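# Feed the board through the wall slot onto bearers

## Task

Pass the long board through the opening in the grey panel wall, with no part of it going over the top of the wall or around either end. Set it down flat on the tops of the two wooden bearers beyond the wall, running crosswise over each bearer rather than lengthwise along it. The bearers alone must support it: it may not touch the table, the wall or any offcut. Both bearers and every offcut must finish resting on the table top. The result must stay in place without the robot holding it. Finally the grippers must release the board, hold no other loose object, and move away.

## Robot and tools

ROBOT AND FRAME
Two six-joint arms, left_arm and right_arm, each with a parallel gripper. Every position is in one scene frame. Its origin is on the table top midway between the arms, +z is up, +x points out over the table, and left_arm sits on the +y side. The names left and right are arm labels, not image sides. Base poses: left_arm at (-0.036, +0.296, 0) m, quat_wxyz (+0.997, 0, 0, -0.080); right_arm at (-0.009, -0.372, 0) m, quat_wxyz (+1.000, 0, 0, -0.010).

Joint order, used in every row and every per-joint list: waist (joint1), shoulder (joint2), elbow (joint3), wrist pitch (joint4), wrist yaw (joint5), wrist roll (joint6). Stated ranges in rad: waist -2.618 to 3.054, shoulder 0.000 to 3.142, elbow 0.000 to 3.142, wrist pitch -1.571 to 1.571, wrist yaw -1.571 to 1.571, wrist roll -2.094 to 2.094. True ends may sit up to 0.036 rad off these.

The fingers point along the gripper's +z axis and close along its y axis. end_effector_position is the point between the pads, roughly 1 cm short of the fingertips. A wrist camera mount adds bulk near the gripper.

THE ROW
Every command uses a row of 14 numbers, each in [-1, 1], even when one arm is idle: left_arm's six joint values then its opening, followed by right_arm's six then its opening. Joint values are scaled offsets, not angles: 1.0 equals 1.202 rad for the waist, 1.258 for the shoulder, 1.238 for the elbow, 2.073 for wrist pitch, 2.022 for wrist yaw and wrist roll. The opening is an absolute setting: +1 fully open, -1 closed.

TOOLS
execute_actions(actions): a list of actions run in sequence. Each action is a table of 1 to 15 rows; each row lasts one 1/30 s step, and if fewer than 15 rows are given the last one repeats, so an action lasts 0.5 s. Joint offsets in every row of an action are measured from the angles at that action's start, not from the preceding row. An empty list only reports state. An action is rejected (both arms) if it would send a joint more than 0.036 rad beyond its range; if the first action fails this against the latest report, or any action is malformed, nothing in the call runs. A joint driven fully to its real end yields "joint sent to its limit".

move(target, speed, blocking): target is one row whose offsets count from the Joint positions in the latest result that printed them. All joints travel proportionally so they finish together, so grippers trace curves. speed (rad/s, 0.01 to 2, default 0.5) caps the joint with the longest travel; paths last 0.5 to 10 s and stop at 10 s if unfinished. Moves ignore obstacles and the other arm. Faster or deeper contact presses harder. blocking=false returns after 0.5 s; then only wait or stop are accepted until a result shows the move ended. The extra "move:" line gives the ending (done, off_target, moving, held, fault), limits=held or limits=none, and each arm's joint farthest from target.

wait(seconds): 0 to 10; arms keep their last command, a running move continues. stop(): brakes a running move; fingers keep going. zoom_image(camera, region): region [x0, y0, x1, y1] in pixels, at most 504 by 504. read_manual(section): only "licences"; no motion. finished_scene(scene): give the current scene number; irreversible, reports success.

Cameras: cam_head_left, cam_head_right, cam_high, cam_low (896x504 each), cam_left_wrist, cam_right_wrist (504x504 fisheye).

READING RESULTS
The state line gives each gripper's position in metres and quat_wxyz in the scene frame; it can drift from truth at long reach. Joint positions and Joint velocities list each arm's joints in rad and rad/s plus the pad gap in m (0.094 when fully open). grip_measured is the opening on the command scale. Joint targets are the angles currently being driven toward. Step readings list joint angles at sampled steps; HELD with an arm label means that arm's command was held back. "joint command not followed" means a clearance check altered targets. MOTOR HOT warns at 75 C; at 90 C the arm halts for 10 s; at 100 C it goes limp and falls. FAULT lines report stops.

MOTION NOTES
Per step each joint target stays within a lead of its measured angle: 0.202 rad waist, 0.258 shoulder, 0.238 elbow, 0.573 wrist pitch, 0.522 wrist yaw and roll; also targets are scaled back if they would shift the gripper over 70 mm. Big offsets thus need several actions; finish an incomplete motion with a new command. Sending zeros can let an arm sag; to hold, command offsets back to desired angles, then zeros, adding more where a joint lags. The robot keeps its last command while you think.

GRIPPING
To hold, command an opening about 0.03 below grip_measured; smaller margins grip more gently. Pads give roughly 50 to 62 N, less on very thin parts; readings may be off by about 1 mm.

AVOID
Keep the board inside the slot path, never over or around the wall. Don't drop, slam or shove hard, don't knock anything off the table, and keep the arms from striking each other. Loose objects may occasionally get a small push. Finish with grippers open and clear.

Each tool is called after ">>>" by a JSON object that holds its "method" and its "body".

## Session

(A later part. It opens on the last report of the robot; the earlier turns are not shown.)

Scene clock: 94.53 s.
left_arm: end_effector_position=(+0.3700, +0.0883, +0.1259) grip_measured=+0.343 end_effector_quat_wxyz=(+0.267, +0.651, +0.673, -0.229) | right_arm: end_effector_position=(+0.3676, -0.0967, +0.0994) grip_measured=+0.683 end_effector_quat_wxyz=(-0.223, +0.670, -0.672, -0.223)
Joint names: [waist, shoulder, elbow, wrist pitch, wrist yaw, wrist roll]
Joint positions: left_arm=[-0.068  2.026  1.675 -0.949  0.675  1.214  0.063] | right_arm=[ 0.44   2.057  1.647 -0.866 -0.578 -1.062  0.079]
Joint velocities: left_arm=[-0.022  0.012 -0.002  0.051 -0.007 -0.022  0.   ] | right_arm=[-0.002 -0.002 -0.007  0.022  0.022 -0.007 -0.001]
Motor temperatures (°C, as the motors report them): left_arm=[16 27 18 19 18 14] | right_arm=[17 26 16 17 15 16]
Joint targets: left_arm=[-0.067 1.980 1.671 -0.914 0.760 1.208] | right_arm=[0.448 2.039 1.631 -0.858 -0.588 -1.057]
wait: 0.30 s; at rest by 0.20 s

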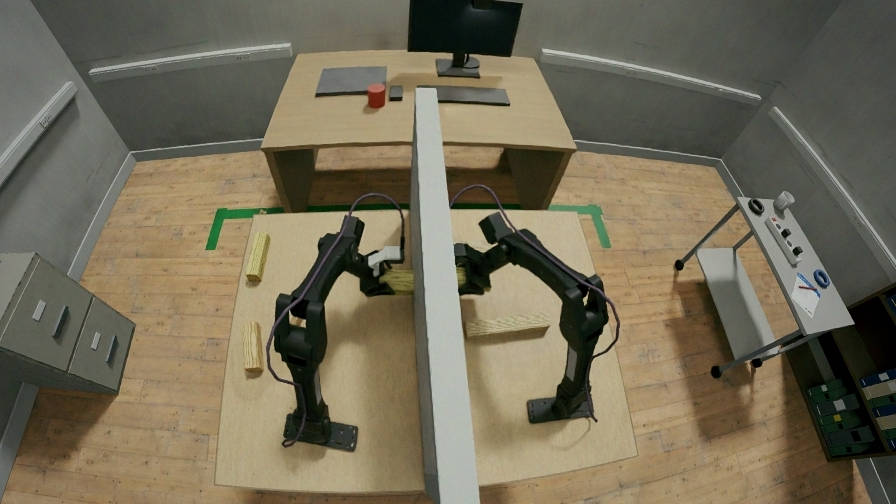

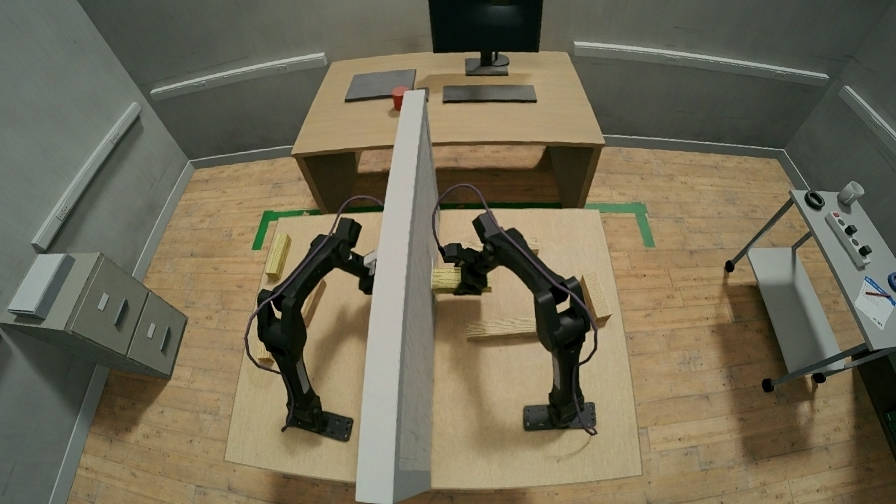

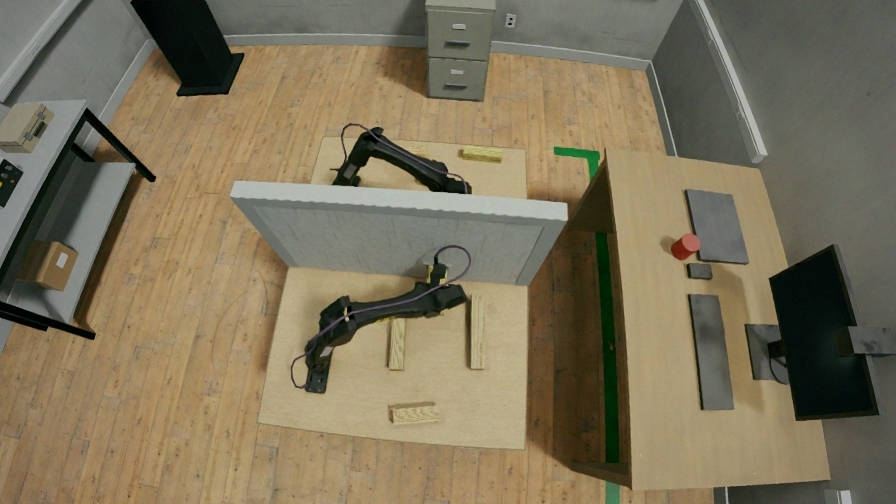

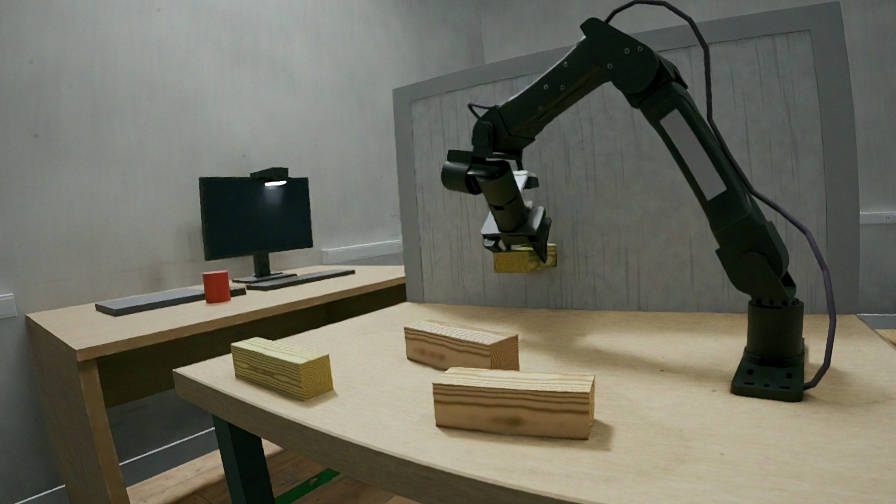

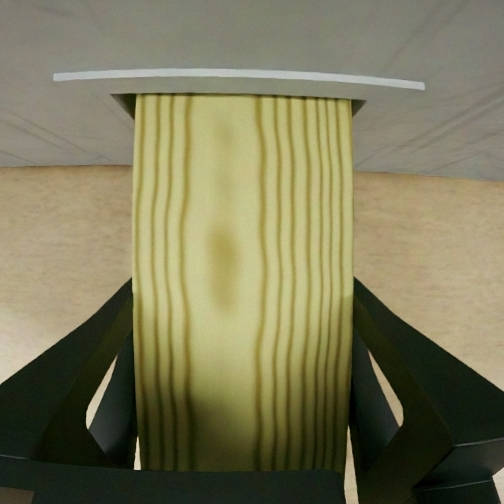

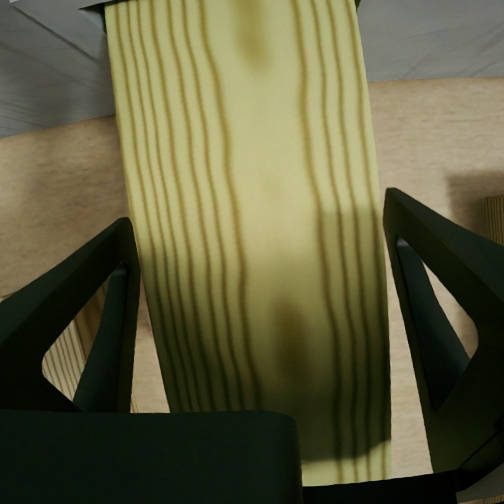

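>>> {"method": "execute_actions", "body": {"actions": [[[0.0008,-0.03657,-0.00323,0.01688,0.04204,-0.00297,0.2,0.00666,-0.01431,-0.0154,0.0050,-0.00495,0.00247,0.62],[0.0008,-0.03657,-0.00323,0.01688,0.04204,-0.00297,0.2,0.00666,-0.01431,-0.0178,0.0063,-0.00495,0.00247,0.56],[0.0008,-0.03657,-0.00323,0.01688,0.04204,-0.00297,0.2,0.00666,-0.01431,-0.0198,0.0075,-0.00495,0.00247,0.51],[0.0008,-0.03657,-0.00323,0.01688,0.04204,-0.00297,0.2,0.00666,-0.01431,-0.0214,0.0084,-0.00495,0.00247,0.48],[0.0008,-0.03657,-0.00323,0.01688,0.04204,-0.00297,0.2,0.00666,-0.01431,-0.0226,0.0087,-0.00495,0.00247,0.46],[0.0008,-0.03657,-0.00323,0.01688,0.04204,-0.00297,0.2,0.00666,-0.01431,-0.0226,0.0087,-0.00495,0.00247,0.44],[0.0008,-0.03657,-0.00323,0.01688,0.04204,-0.00297,0.2,0.00666,-0.01431,-0.0226,0.0087,-0.00495,0.00247,0.42],[0.0008,-0.03657,-0.00323,0.01688,0.04204,-0.00297,0.2,0.00666,-0.01431,-0.0226,0.0087,-0.00495,0.00247,0.40],[0.0008,-0.03657,-0.00323,0.01688,0.04204,-0.00297,0.2,0.00666,-0.01431,-0.0226,0.0087,-0.00495,0.00247,0.38],[0.0008,-0.03657,-0.00323,0.01688,0.04204,-0.00297,0.2,0.00666,-0.01431,-0.0226,0.0087,-0.00495,0.00247,0.36],[0.0008,-0.03657,-0.00323,0.01688,0.04204,-0.00297,0.2,0.00666,-0.01431,-0.0226,0.0087,-0.00495,0.00247,0.34],[0.0008,-0.03657,-0.00323,0.01688,0.04204,-0.00297,0.2,0.00666,-0.01431,-0.0226,0.0087,-0.00495,0.00247,0.31],[0.0008,-0.03657,-0.00323,0.01688,0.04204,-0.00297,0.2,0.00666,-0.01431,-0.0226,0.0087,-0.00495,0.00247,0.27],[0.0008,-0.03657,-0.00323,0.01688,0.04204,-0.00297,0.2,0.00666,-0.01431,-0.0226,0.0087,-0.00495,0.00247,0.22],[0.0008,-0.03657,-0.00323,0.01688,0.04204,-0.00297,0.2,0.00666,-0.01431,-0.0226,0.0087,-0.00495,0.00247,0.2]],[[0.0008,-0.0340,-0.0025,0.0150,0.0375,-0.00297,0.2,0.0033,-0.0150,-0.0060,0.0060,-0.0100,0.0015,0.2],[0.0008,-0.0310,-0.0015,0.0130,0.0328,-0.00297,0.2,0.0033,-0.0160,-0.0020,0.0083,-0.0150,0.0015,0.2],[0.0008,-0.0280,-0.0005,0.0110,0.0281,-0.00297,0.2,0.0033,-0.0170,0.0015,0.0106,-0.0200,0.0015,0.2],[0.0008,-0.0250,0.0005,0.0090,0.0234,-0.00297,0.2,0.0033,-0.0180,0.0045,0.0129,-0.0250,0.0015,0.2],[0.0008,-0.0220,0.0015,0.0070,0.0187,-0.00297,0.2,0.0033,-0.0190,0.0075,0.0152,-0.0300,0.0015,0.2],[0.0008,-0.0190,0.0025,0.0048,0.0140,-0.00297,0.2,0.0033,-0.0200,0.0100,0.0173,-0.0350,0.0015,0.2],[0.0008,-0.0160,0.0040,0.0024,0.0089,-0.00297,0.2,0.0033,-0.0207,0.0121,0.0193,-0.0396,0.0015,0.2],[0.0008,-0.0160,0.0040,0.0024,0.0089,-0.00297,0.3,0.0033,-0.0207,0.0121,0.0193,-0.0396,0.0015,0.2],[0.0008,-0.0160,0.0040,0.0024,0.0089,-0.00297,0.36,0.0033,-0.0207,0.0121,0.0193,-0.0396,0.0015,0.2],[0.0008,-0.0160,0.0040,0.0024,0.0089,-0.00297,0.42,0.0033,-0.0207,0.0121,0.0193,-0.0396,0.0015,0.2],[0.0008,-0.0160,0.0040,0.0024,0.0089,-0.00297,0.55,0.0033,-0.0207,0.0121,0.0193,-0.0396,0.0015,0.2],[0.0008,-0.0160,0.0040,0.0024,0.0089,-0.00297,0.7,0.0033,-0.0207,0.0121,0.0193,-0.0396,0.0015,0.2],[0.0008,-0.0160,0.0040,0.0024,0.0089,-0.00297,0.85,0.0033,-0.0207,0.0121,0.0193,-0.0396,0.0015,0.2],[0.0008,-0.0160,0.0040,0.0024,0.0089,-0.00297,1,0.0033,-0.0207,0.0121,0.0193,-0.0396,0.0015,0.2],[0.0008,-0.0160,0.0040,0.0024,0.0089,-0.00297,1,0.0033,-0.0207,0.0121,0.0193,-0.0396,0.0015,0.2]]]}}

>>> {"method": "wait", "body": {"seconds": 0.3}}

>>> {"method": "zoom_image", "body": {"camera": "cam_low", "region": [470, 225, 570, 285]}}

Scene clock: 97.47 s.
left_arm: end_effector_position=(+0.3710, +0.0895, +0.1249) grip_measured=+0.984 end_effector_quat_wxyz=(+0.266, +0.652, +0.674, -0.224) | right_arm: end_effector_position=(+0.3704, -0.0945, +0.0994) grip_measured=+0.350 end_effector_quat_wxyz=(-0.232, +0.671, -0.668, -0.222)
Joint names: [waist, shoulder, elbow, wrist pitch, wrist yaw, wrist roll]
Joint positions: left_arm=[-0.068  2.026  1.675 -0.947  0.665  1.214  0.093] | right_arm=[ 0.44   2.057  1.641 -0.84  -0.584 -1.062  0.063]
Joint velocities: left_arm=[-0.012 -0.012 -0.007  0.022  0.066  0.007  0.036] | right_arm=[ 0.002 -0.007 -0.002 -0.037 -0.037 -0.022 -0.   ]
Motor temperatures (°C, as the motors report them): left_arm=[16 27 18 19 17 14] | right_arm=[17 26 16 17 15 16]
Joint targets: left_arm=[-0.067 2.006 1.680 -0.943 0.689 1.209] | right_arm=[0.444 2.031 1.656 -0.808 -0.660 -1.059]
Step readings (joint positions; steps 1 to 15: 1st action; 16 to 30: 2nd action):
0: left_arm=[-0.068 2.026 1.675 -0.949 0.675 1.214] | right_arm=[0.440 2.057 1.647 -0.865 -0.578 -1.062]
1: left_arm=[-0.068 2.026 1.675 -0.949 0.675 1.214] | right_arm=[0.440 2.057 1.647 -0.865 -0.578 -1.062]
2: left_arm=[-0.068 2.026 1.675 -0.949 0.675 1.214] | right_arm=[0.440 2.057 1.647 -0.864 -0.578 -1.062]
4: left_arm=[-0.068 2.026 1.675 -0.949 0.675 1.214] | right_arm=[0.440 2.057 1.647 -0.862 -0.578 -1.062]
8: left_arm=[-0.068 2.026 1.675 -0.949 0.675 1.214] | right_arm=[0.440 2.057 1.647 -0.858 -0.578 -1.062]
15: left_arm=[-0.068 2.026 1.675 -0.948 0.671 1.215] | right_arm=[0.440 2.057 1.641 -0.848 -0.580 -1.062]
16: left_arm=[-0.068 2.026 1.675 -0.948 0.670 1.215] | right_arm=[0.440 2.057 1.641 -0.847 -0.580 -1.062]
17: left_arm=[-0.068 2.026 1.675 -0.948 0.669 1.215] | right_arm=[0.440 2.057 1.641 -0.846 -0.581 -1.062]
19: left_arm=[-0.068 2.026 1.675 -0.948 0.666 1.215] | right_arm=[0.440 2.057 1.641 -0.843 -0.583 -1.062]
23: left_arm=[-0.068 2.026 1.675 -0.948 0.662 1.215] | right_arm=[0.440 2.057 1.641 -0.840 -0.585 -1.063]
30: Joint positions above

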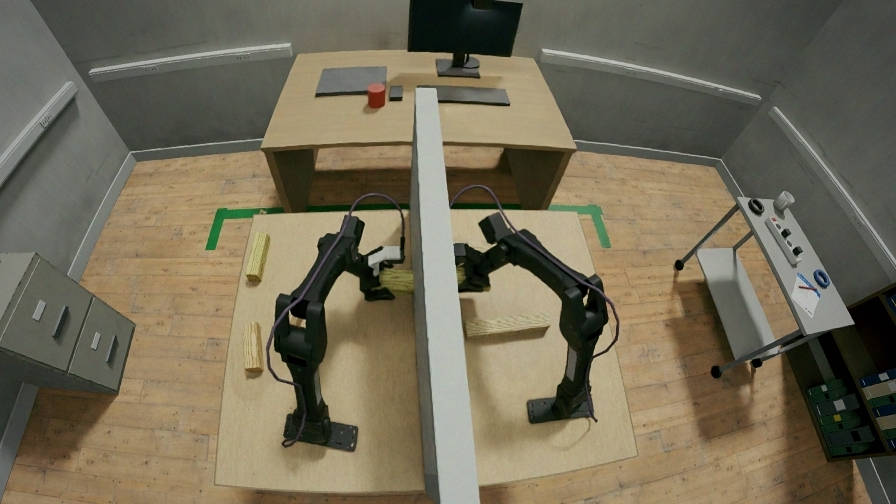

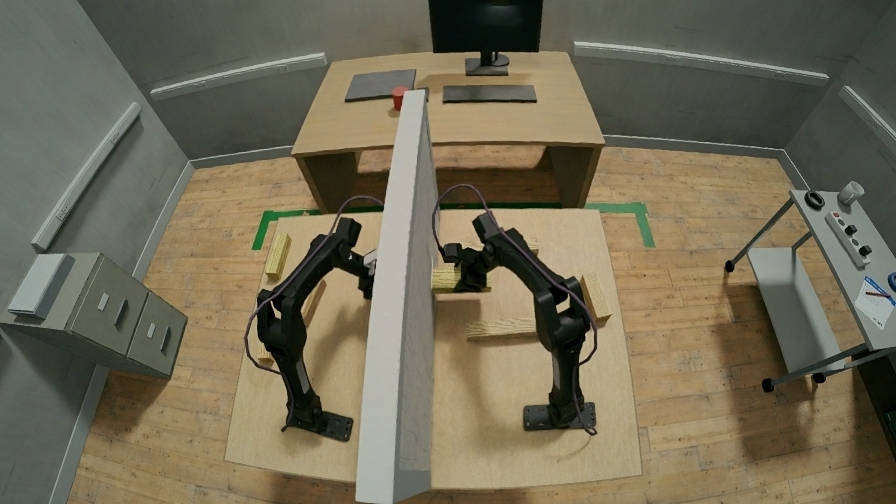

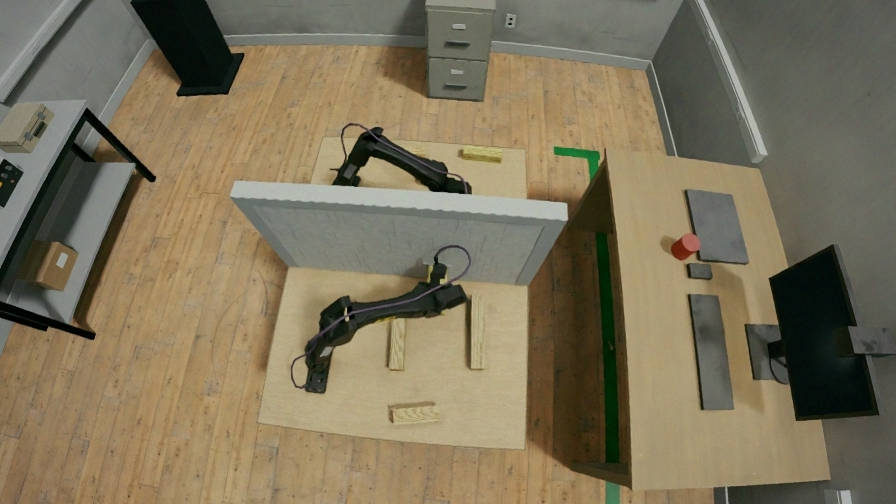

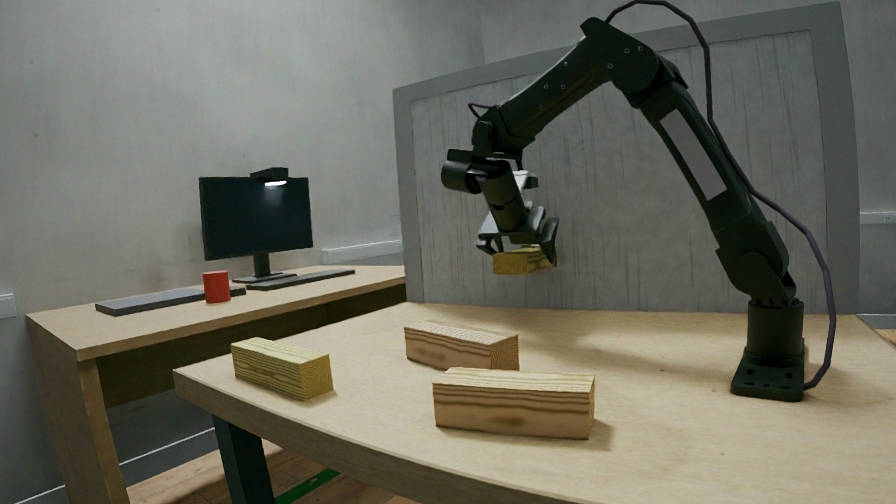

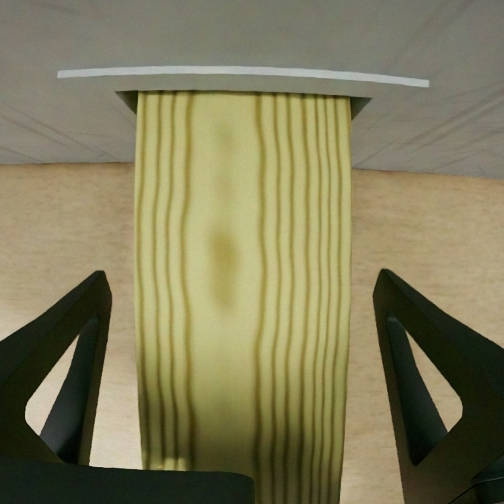

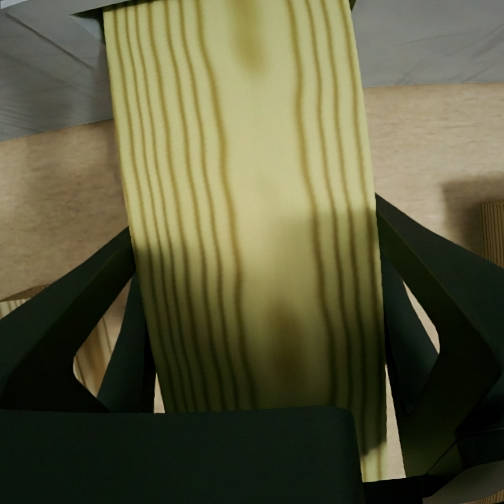

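Scene clock: 97.77 s.
left_arm: end_effector_position=(+0.3710, +0.0894, +0.1250) grip_measured=+1.000 end_effector_quat_wxyz=(+0.266, +0.652, +0.674, -0.224) | right_arm: end_effector_position=(+0.3704, -0.0945, +0.0994) grip_measured=+0.350 end_effector_quat_wxyz=(-0.232, +0.671, -0.668, -0.222)
Joint names: [waist, shoulder, elbow, wrist pitch, wrist yaw, wrist roll]
Joint positions: left_arm=[-0.068  2.026  1.675 -0.947  0.665  1.214  0.094] | right_arm=[ 0.44   2.057  1.641 -0.84  -0.584 -1.062  0.063]
Joint velocities: left_arm=[-0.007 -0.007  0.002  0.022 -0.007  0.095  0.   ] | right_arm=[-0.012  0.012  0.002 -0.022 -0.066 -0.051 -0.   ]
Motor temperatures (°C, as the motors report them): left_arm=[16 27 18 19 17 14] | right_arm=[17 26 16 17 15 16]
Joint targets: left_arm=[-0.067 2.006 1.680 -0.943 0.689 1.209] | right_arm=[0.444 2.031 1.656 -0.808 -0.660 -1.059]
wait: 0.30 s; at rest by 0.20 s

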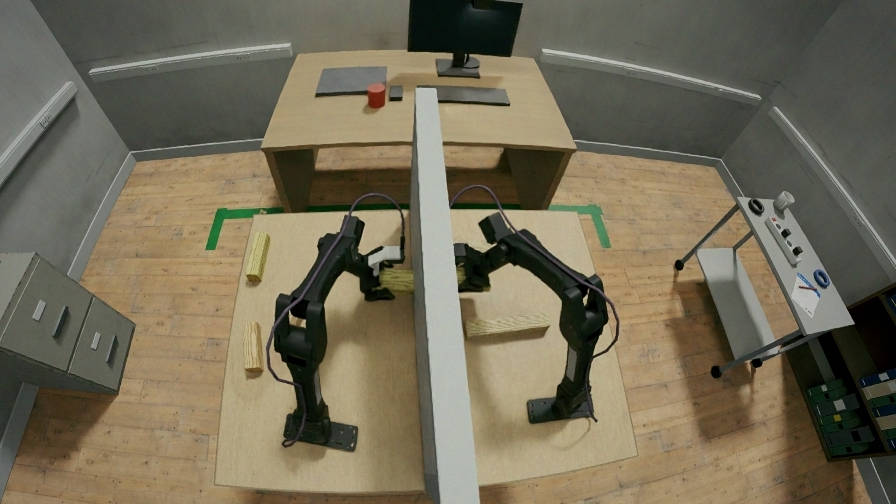

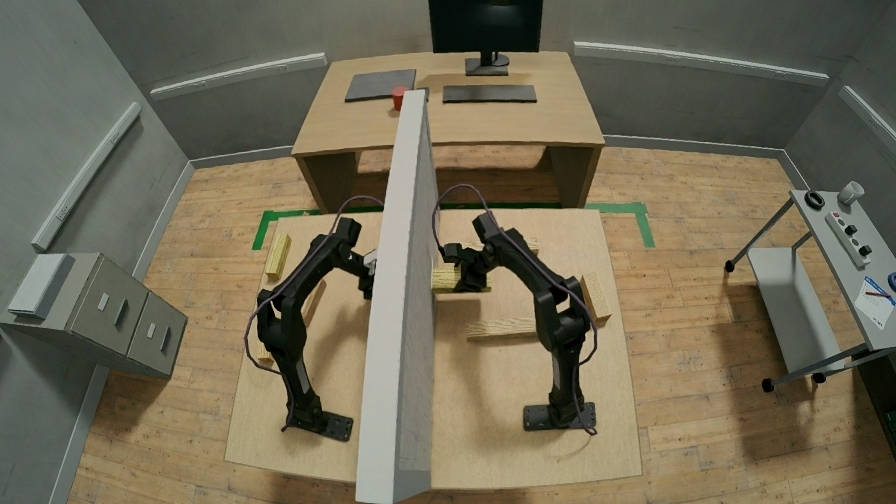

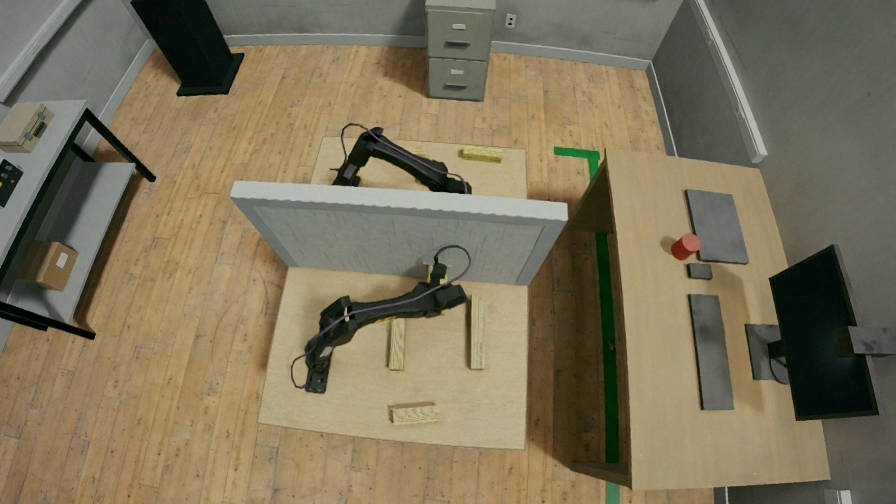

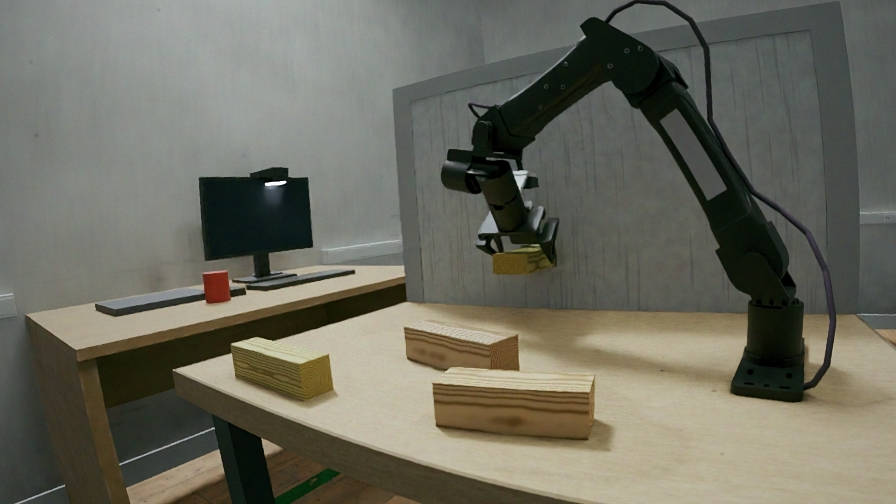

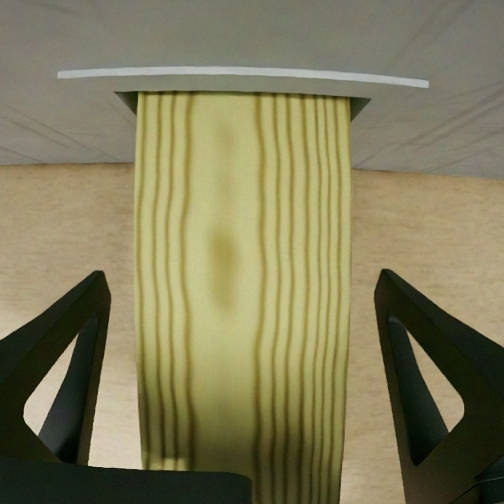

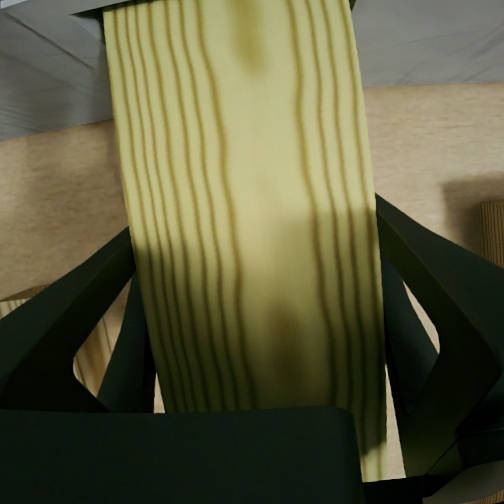

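Region (470, 225, 570, 285) of cam_low's 896x504 image, scaled by 5.040, with more detail than that image has; it fills the top 302 rows of this view, and the rest is white.

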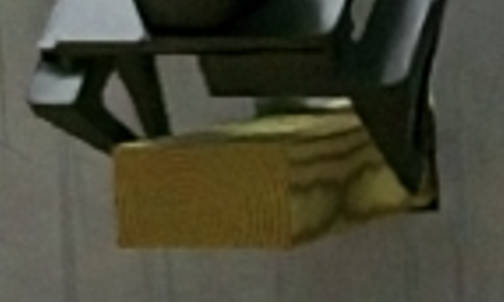

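>>> {"method": "execute_actions", "body": {"actions": [[[0.0008,-0.0159,0.00673,0.00044,0.01187,-0.00247,1,-0.00578,-0.03308,-0.00656,0.0095,-0.04852,-0.01367,0.2],[0.0008,-0.0159,0.01424,-0.00373,0.01187,-0.00247,1,-0.01372,-0.03565,-0.00998,0.00692,-0.05053,-0.01952,0.2],[0.0008,-0.0159,0.02579,-0.01015,0.01187,-0.00247,1,-0.02166,-0.03885,-0.01425,0.00463,-0.05232,-0.02471,0.2],[0.0008,-0.0159,0.04055,-0.01835,0.01187,-0.00247,1,-0.02889,-0.04206,-0.01852,0.00235,-0.05411,-0.0299,0.2],[0.0008,-0.0159,0.05773,-0.02789,0.01187,-0.00247,1,-0.03611,-0.04527,-0.0228,0.00006,-0.0559,-0.0351,0.2],[0.0008,-0.0159,0.07653,-0.03832,0.01187,-0.00247,1,-0.04333,-0.04847,-0.02707,-0.00223,-0.05769,-0.0403,0.2],[0.0008,-0.0159,0.09613,-0.04921,0.01187,-0.00247,1,-0.05055,-0.05167,-0.03134,-0.00451,-0.05948,-0.04549,0.2],[0.0008,-0.0159,0.11572,-0.06009,0.01187,-0.00247,1,-0.05778,-0.05488,-0.03562,-0.0068,-0.06127,-0.05069,0.2],[0.0008,-0.0159,0.13452,-0.07052,0.01187,-0.00247,1,-0.065,-0.05809,-0.03989,-0.00909,-0.06306,-0.05588,0.2],[0.0008,-0.0159,0.1517,-0.08006,0.01187,-0.00247,1,-0.0715,-0.06129,-0.04416,-0.01137,-0.06485,-0.06108,0.2],[0.0008,-0.0159,0.16646,-0.08826,0.01187,-0.00247,1,-0.07692,-0.0645,-0.04843,-0.01345,-0.06647,-0.0658,0.2],[0.0008,-0.0159,0.17801,-0.09468,0.01187,-0.00247,1,-0.08089,-0.0677,-0.0527,-0.01366,-0.06664,-0.06627,0.2],[0.0008,-0.0159,0.18552,-0.09885,0.01187,-0.00247,1,-0.08342,-0.06995,-0.05569,-0.01294,-0.06607,-0.06463,0.2],[0.0008,-0.0159,0.18821,-0.10034,0.01187,-0.00247,1,-0.08486,-0.07107,-0.05719,-0.01199,-0.06533,-0.06248,0.2],[0.0008,-0.0159,0.18821,-0.10034,0.01187,-0.00247,1,-0.08486,-0.07107,-0.05719,-0.01148,-0.06493,-0.06132,0.2]]]}}

>>> {"method": "wait", "body": {"seconds": 0.3}}

>>> {"method": "zoom_image", "body": {"camera": "cam_low", "region": [470, 225, 570, 285]}}

Scene clock: 101.20 s.
left_arm: end_effector_position=(+0.3834, +0.0860, +0.1807) grip_measured=+1.000 end_effector_quat_wxyz=(+0.292, +0.656, +0.663, -0.211) | right_arm: end_effector_position=(+0.3707, -0.1377, +0.0979) grip_measured=+0.350 end_effector_quat_wxyz=(-0.232, +0.669, -0.670, -0.223)
Joint names: [waist, shoulder, elbow, wrist pitch, wrist yaw, wrist roll]
Joint positions: left_arm=[-0.068  2.026  1.879 -1.089  0.669  1.214  0.094] | right_arm=[ 0.34   2.013  1.574 -0.881 -0.612 -1.17   0.063]
Joint velocities: left_arm=[-0.002  0.007  0.164 -0.212  0.022 -0.022  0.   ] | right_arm=[-0.085 -0.061 -0.046 -0.051  0.022 -0.066 -0.001]
Motor temperatures (°C, as the motors report them): left_arm=[16 27 18 19 17 14] | right_arm=[17 27 17 17 15 16]
Joint targets: left_arm=[-0.067 2.006 1.908 -1.155 0.689 1.209] | right_arm=[0.338 1.968 1.570 -0.864 -0.715 -1.187]
Step readings (joint positions):
0: left_arm=[-0.068 2.026 1.675 -0.947 0.665 1.214] | right_arm=[0.440 2.057 1.641 -0.840 -0.584 -1.062]
1: left_arm=[-0.068 2.026 1.675 -0.947 0.665 1.214] | right_arm=[0.440 2.057 1.641 -0.840 -0.584 -1.066]
2: left_arm=[-0.068 2.026 1.675 -0.947 0.665 1.214] | right_arm=[0.439 2.057 1.641 -0.841 -0.585 -1.071]
4: left_arm=[-0.068 2.026 1.678 -0.952 0.665 1.214] | right_arm=[0.433 2.054 1.632 -0.843 -0.593 -1.085]
8: left_arm=[-0.068 2.026 1.739 -1.005 0.665 1.214] | right_arm=[0.401 2.040 1.607 -0.857 -0.605 -1.120]
15: Joint positions above

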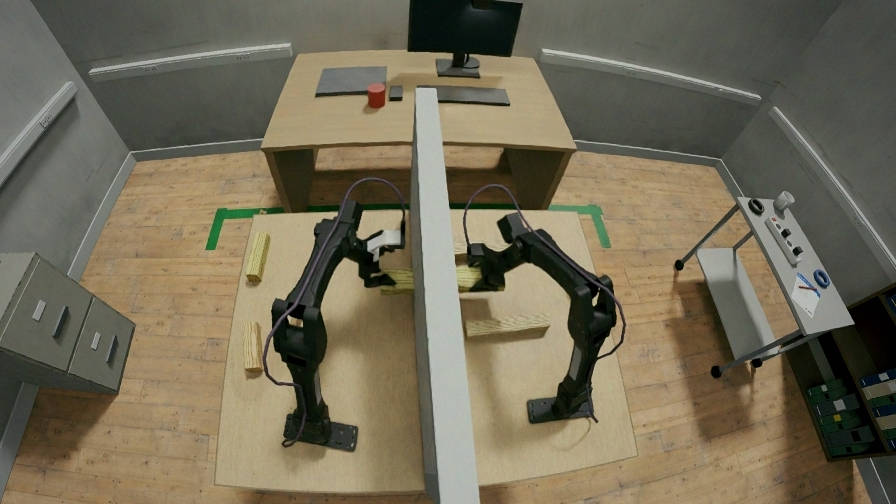

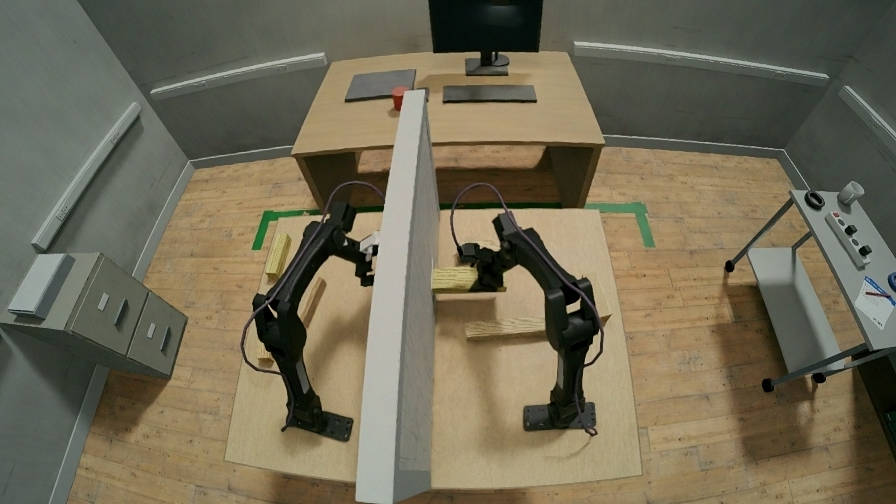

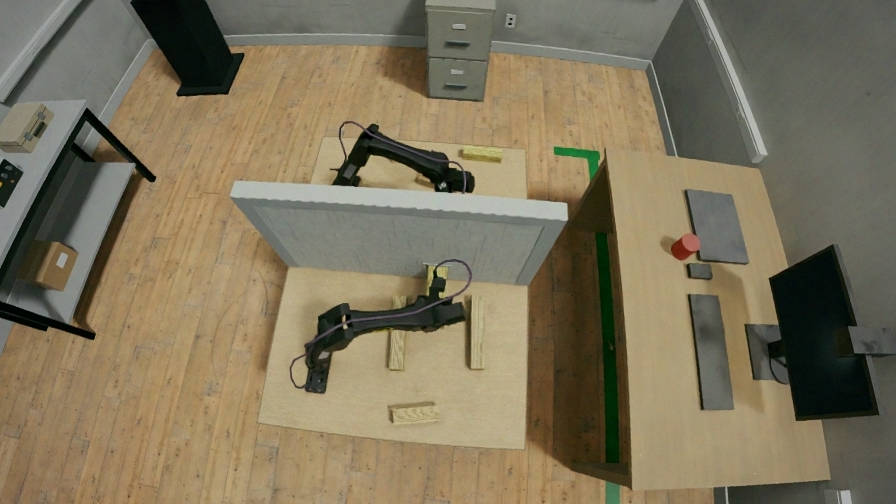

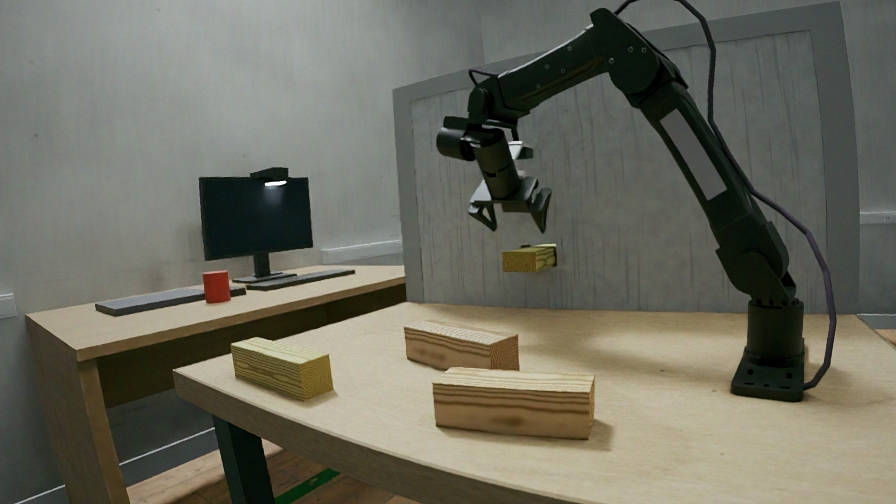

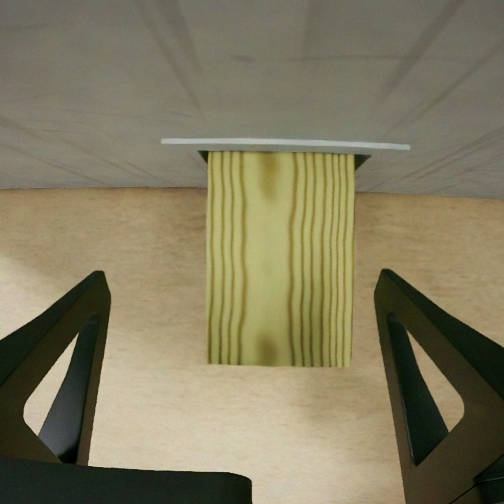

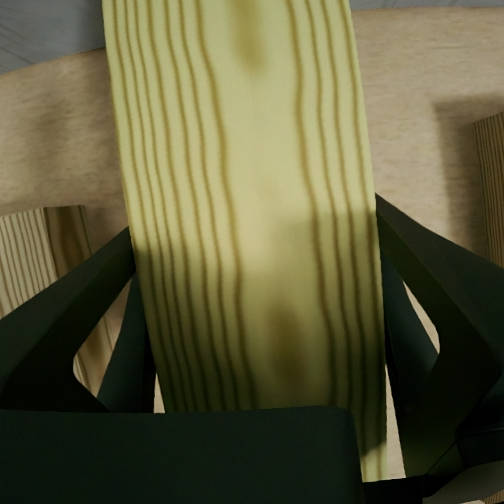

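Scene clock: 101.50 s.
left_arm: end_effector_position=(+0.3756, +0.0877, +0.1792) grip_measured=+1.000 end_effector_quat_wxyz=(+0.276, +0.653, +0.670, -0.221) | right_arm: end_effector_position=(+0.3704, -0.1382, +0.0995) grip_measured=+0.350 end_effector_quat_wxyz=(-0.234, +0.671, -0.667, -0.223)
Joint names: [waist, shoulder, elbow, wrist pitch, wrist yaw, wrist roll]
Joint positions: left_arm=[-0.068  2.026  1.883 -1.132  0.67   1.214  0.094] | right_arm=[ 0.337  2.01   1.573 -0.882 -0.616 -1.179  0.063]
Joint velocities: left_arm=[ 0.002 -0.007 -0.002 -0.11  -0.007  0.037  0.   ] | right_arm=[-0.007 -0.012 -0.007 -0.037 -0.037 -0.022 -0.001]
Motor temperatures (°C, as the motors report them): left_arm=[16 27 18 19 17 14] | right_arm=[17 27 17 17 15 16]
Joint targets: left_arm=[-0.067 2.006 1.908 -1.155 0.690 1.209] | right_arm=[0.338 1.968 1.570 -0.864 -0.715 -1.186]
wait: 0.30 s; no rest

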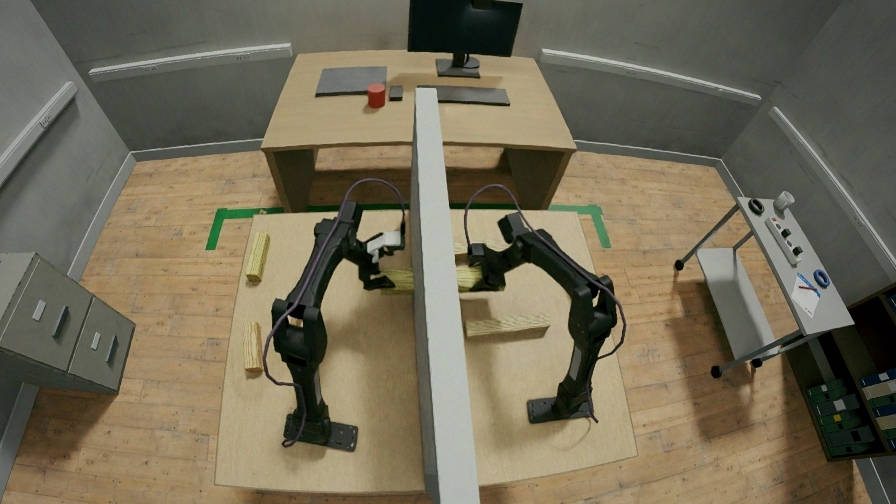

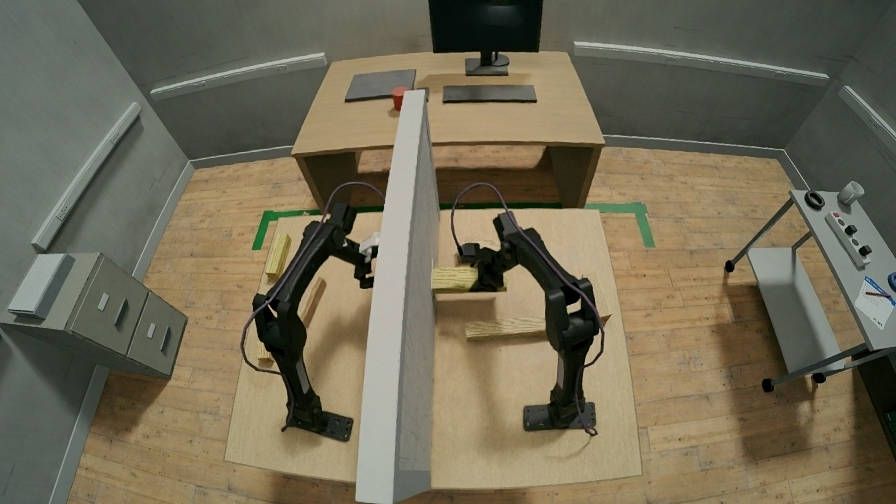

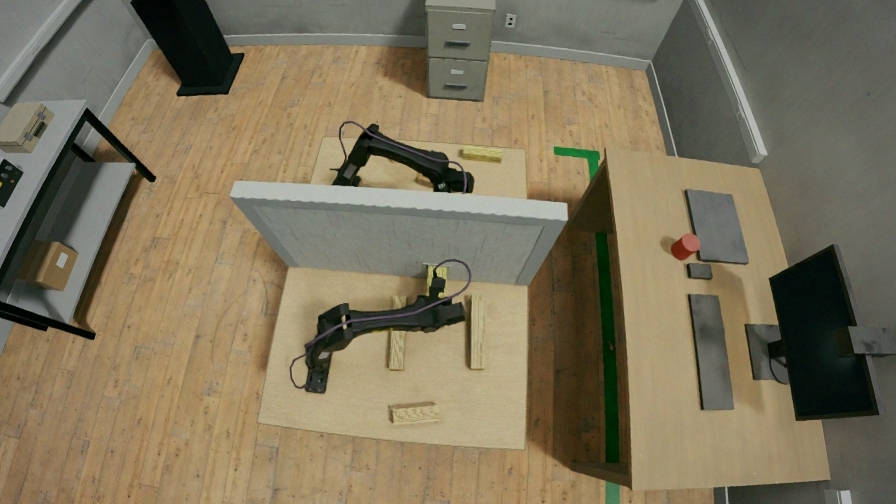

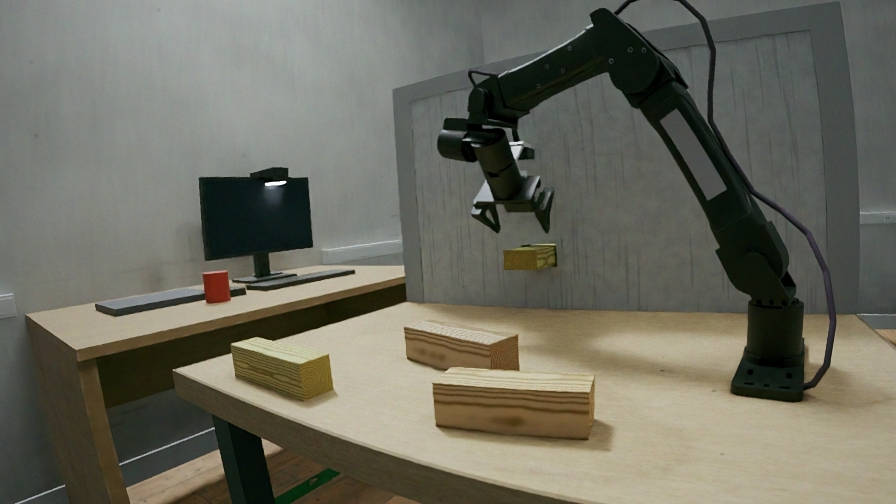

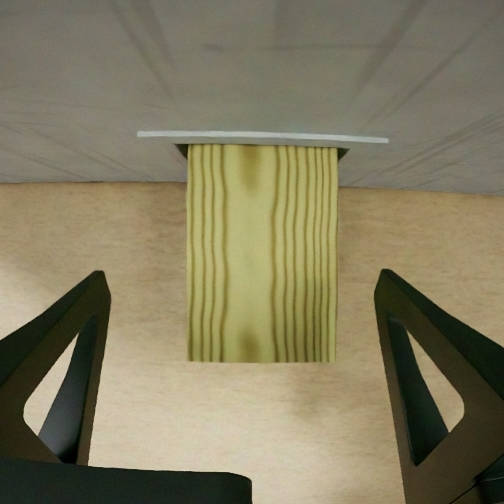

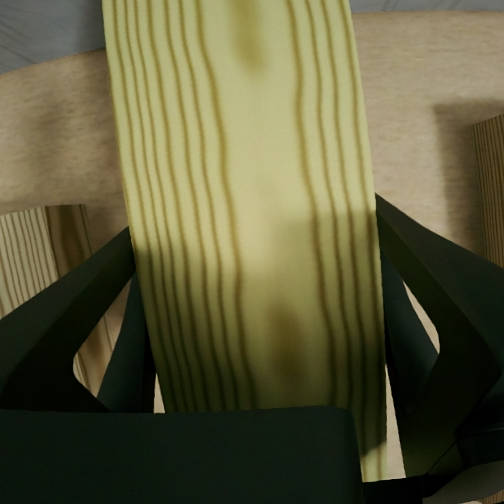

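Region (470, 225, 570, 285) of cam_low's 896x504 image, scaled by 5.040, with more detail than that image has; it fills the top 302 rows of this view, and the rest is white.

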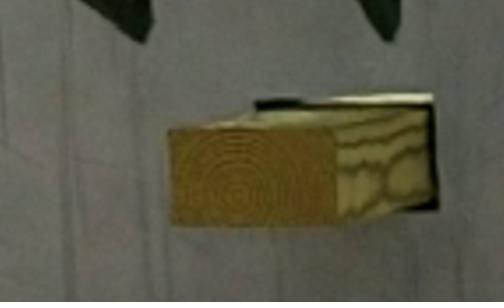

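>>> {"method": "execute_actions", "body": {"actions": []}}

Scene clock: 102.37 s.
left_arm: end_effector_position=(+0.3744, +0.0880, +0.1788) grip_measured=+1.000 end_effector_quat_wxyz=(+0.274, +0.653, +0.671, -0.222) | right_arm: end_effector_position=(+0.3704, -0.1381, +0.0996) grip_measured=+0.350 end_effector_quat_wxyz=(-0.235, +0.671, -0.667, -0.223)
Joint names: [waist, shoulder, elbow, wrist pitch, wrist yaw, wrist roll]
Joint positions: left_arm=[-0.068  2.026  1.883 -1.138  0.67   1.214  0.094] | right_arm=[ 0.337  2.01   1.573 -0.882 -0.617 -1.18   0.063]
Joint velocities: left_arm=[-0.007  0.002 -0.007 -0.007  0.007  0.081  0.   ] | right_arm=[-0.017 -0.002 -0.012 -0.051  0.081 -0.022  0.001]
Motor temperatures (°C, as the motors report them): left_arm=[16 27 18 19 17 14] | right_arm=[17 27 17 17 15 16]
Joint targets: left_arm=[-0.067 2.006 1.908 -1.155 0.690 1.209] | right_arm=[0.338 1.968 1.570 -0.864 -0.715 -1.186]

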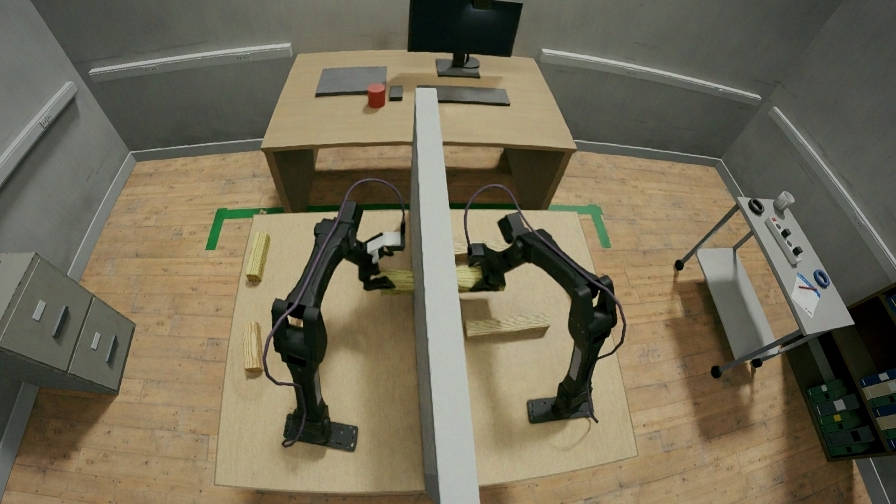

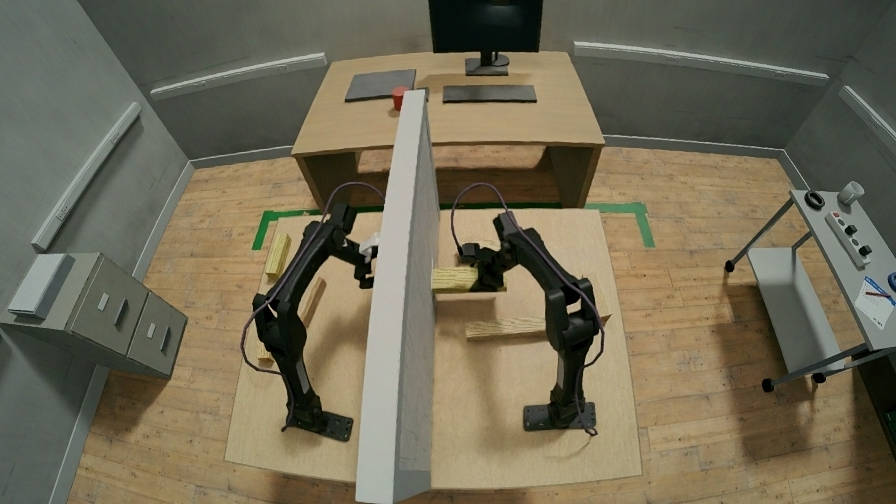

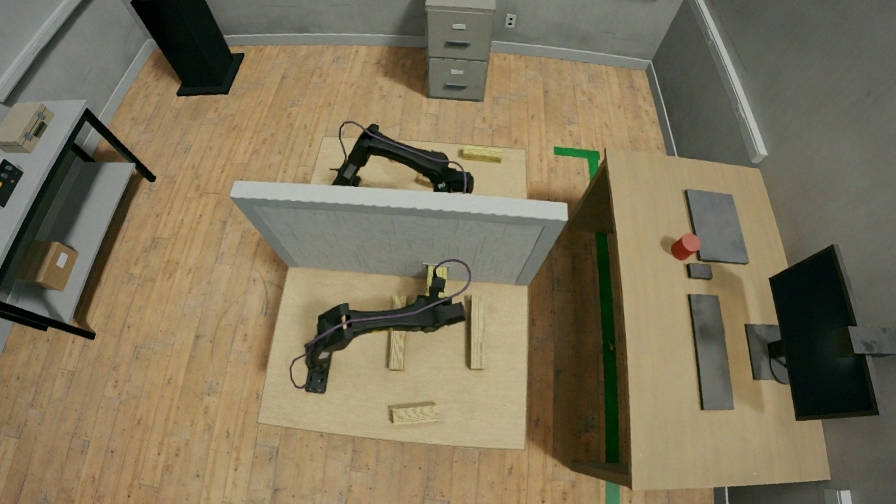

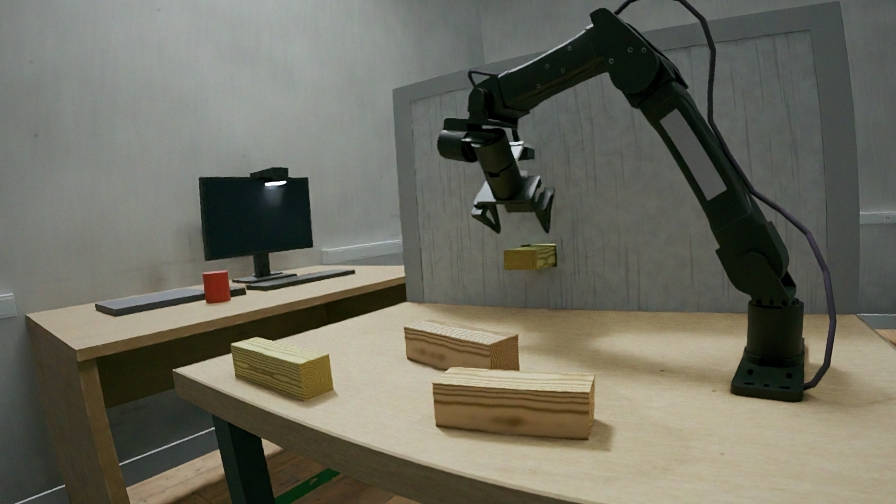

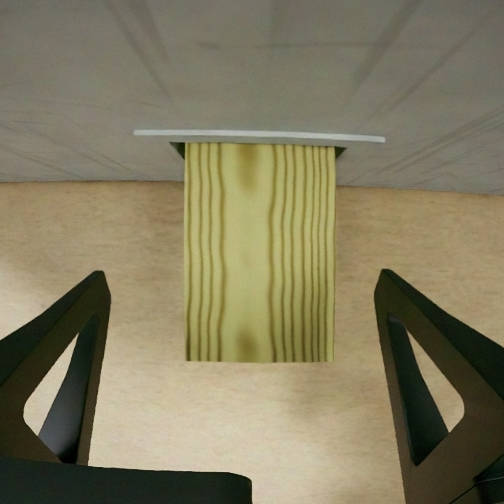

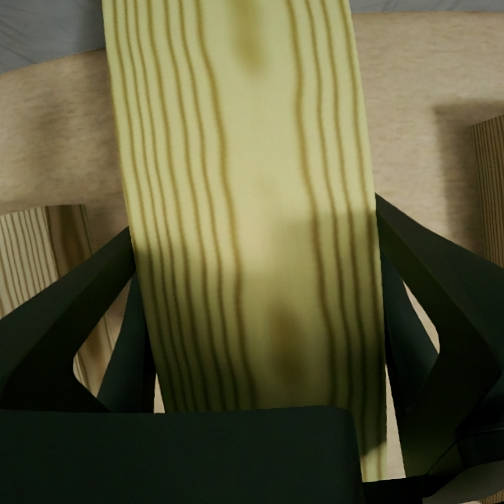

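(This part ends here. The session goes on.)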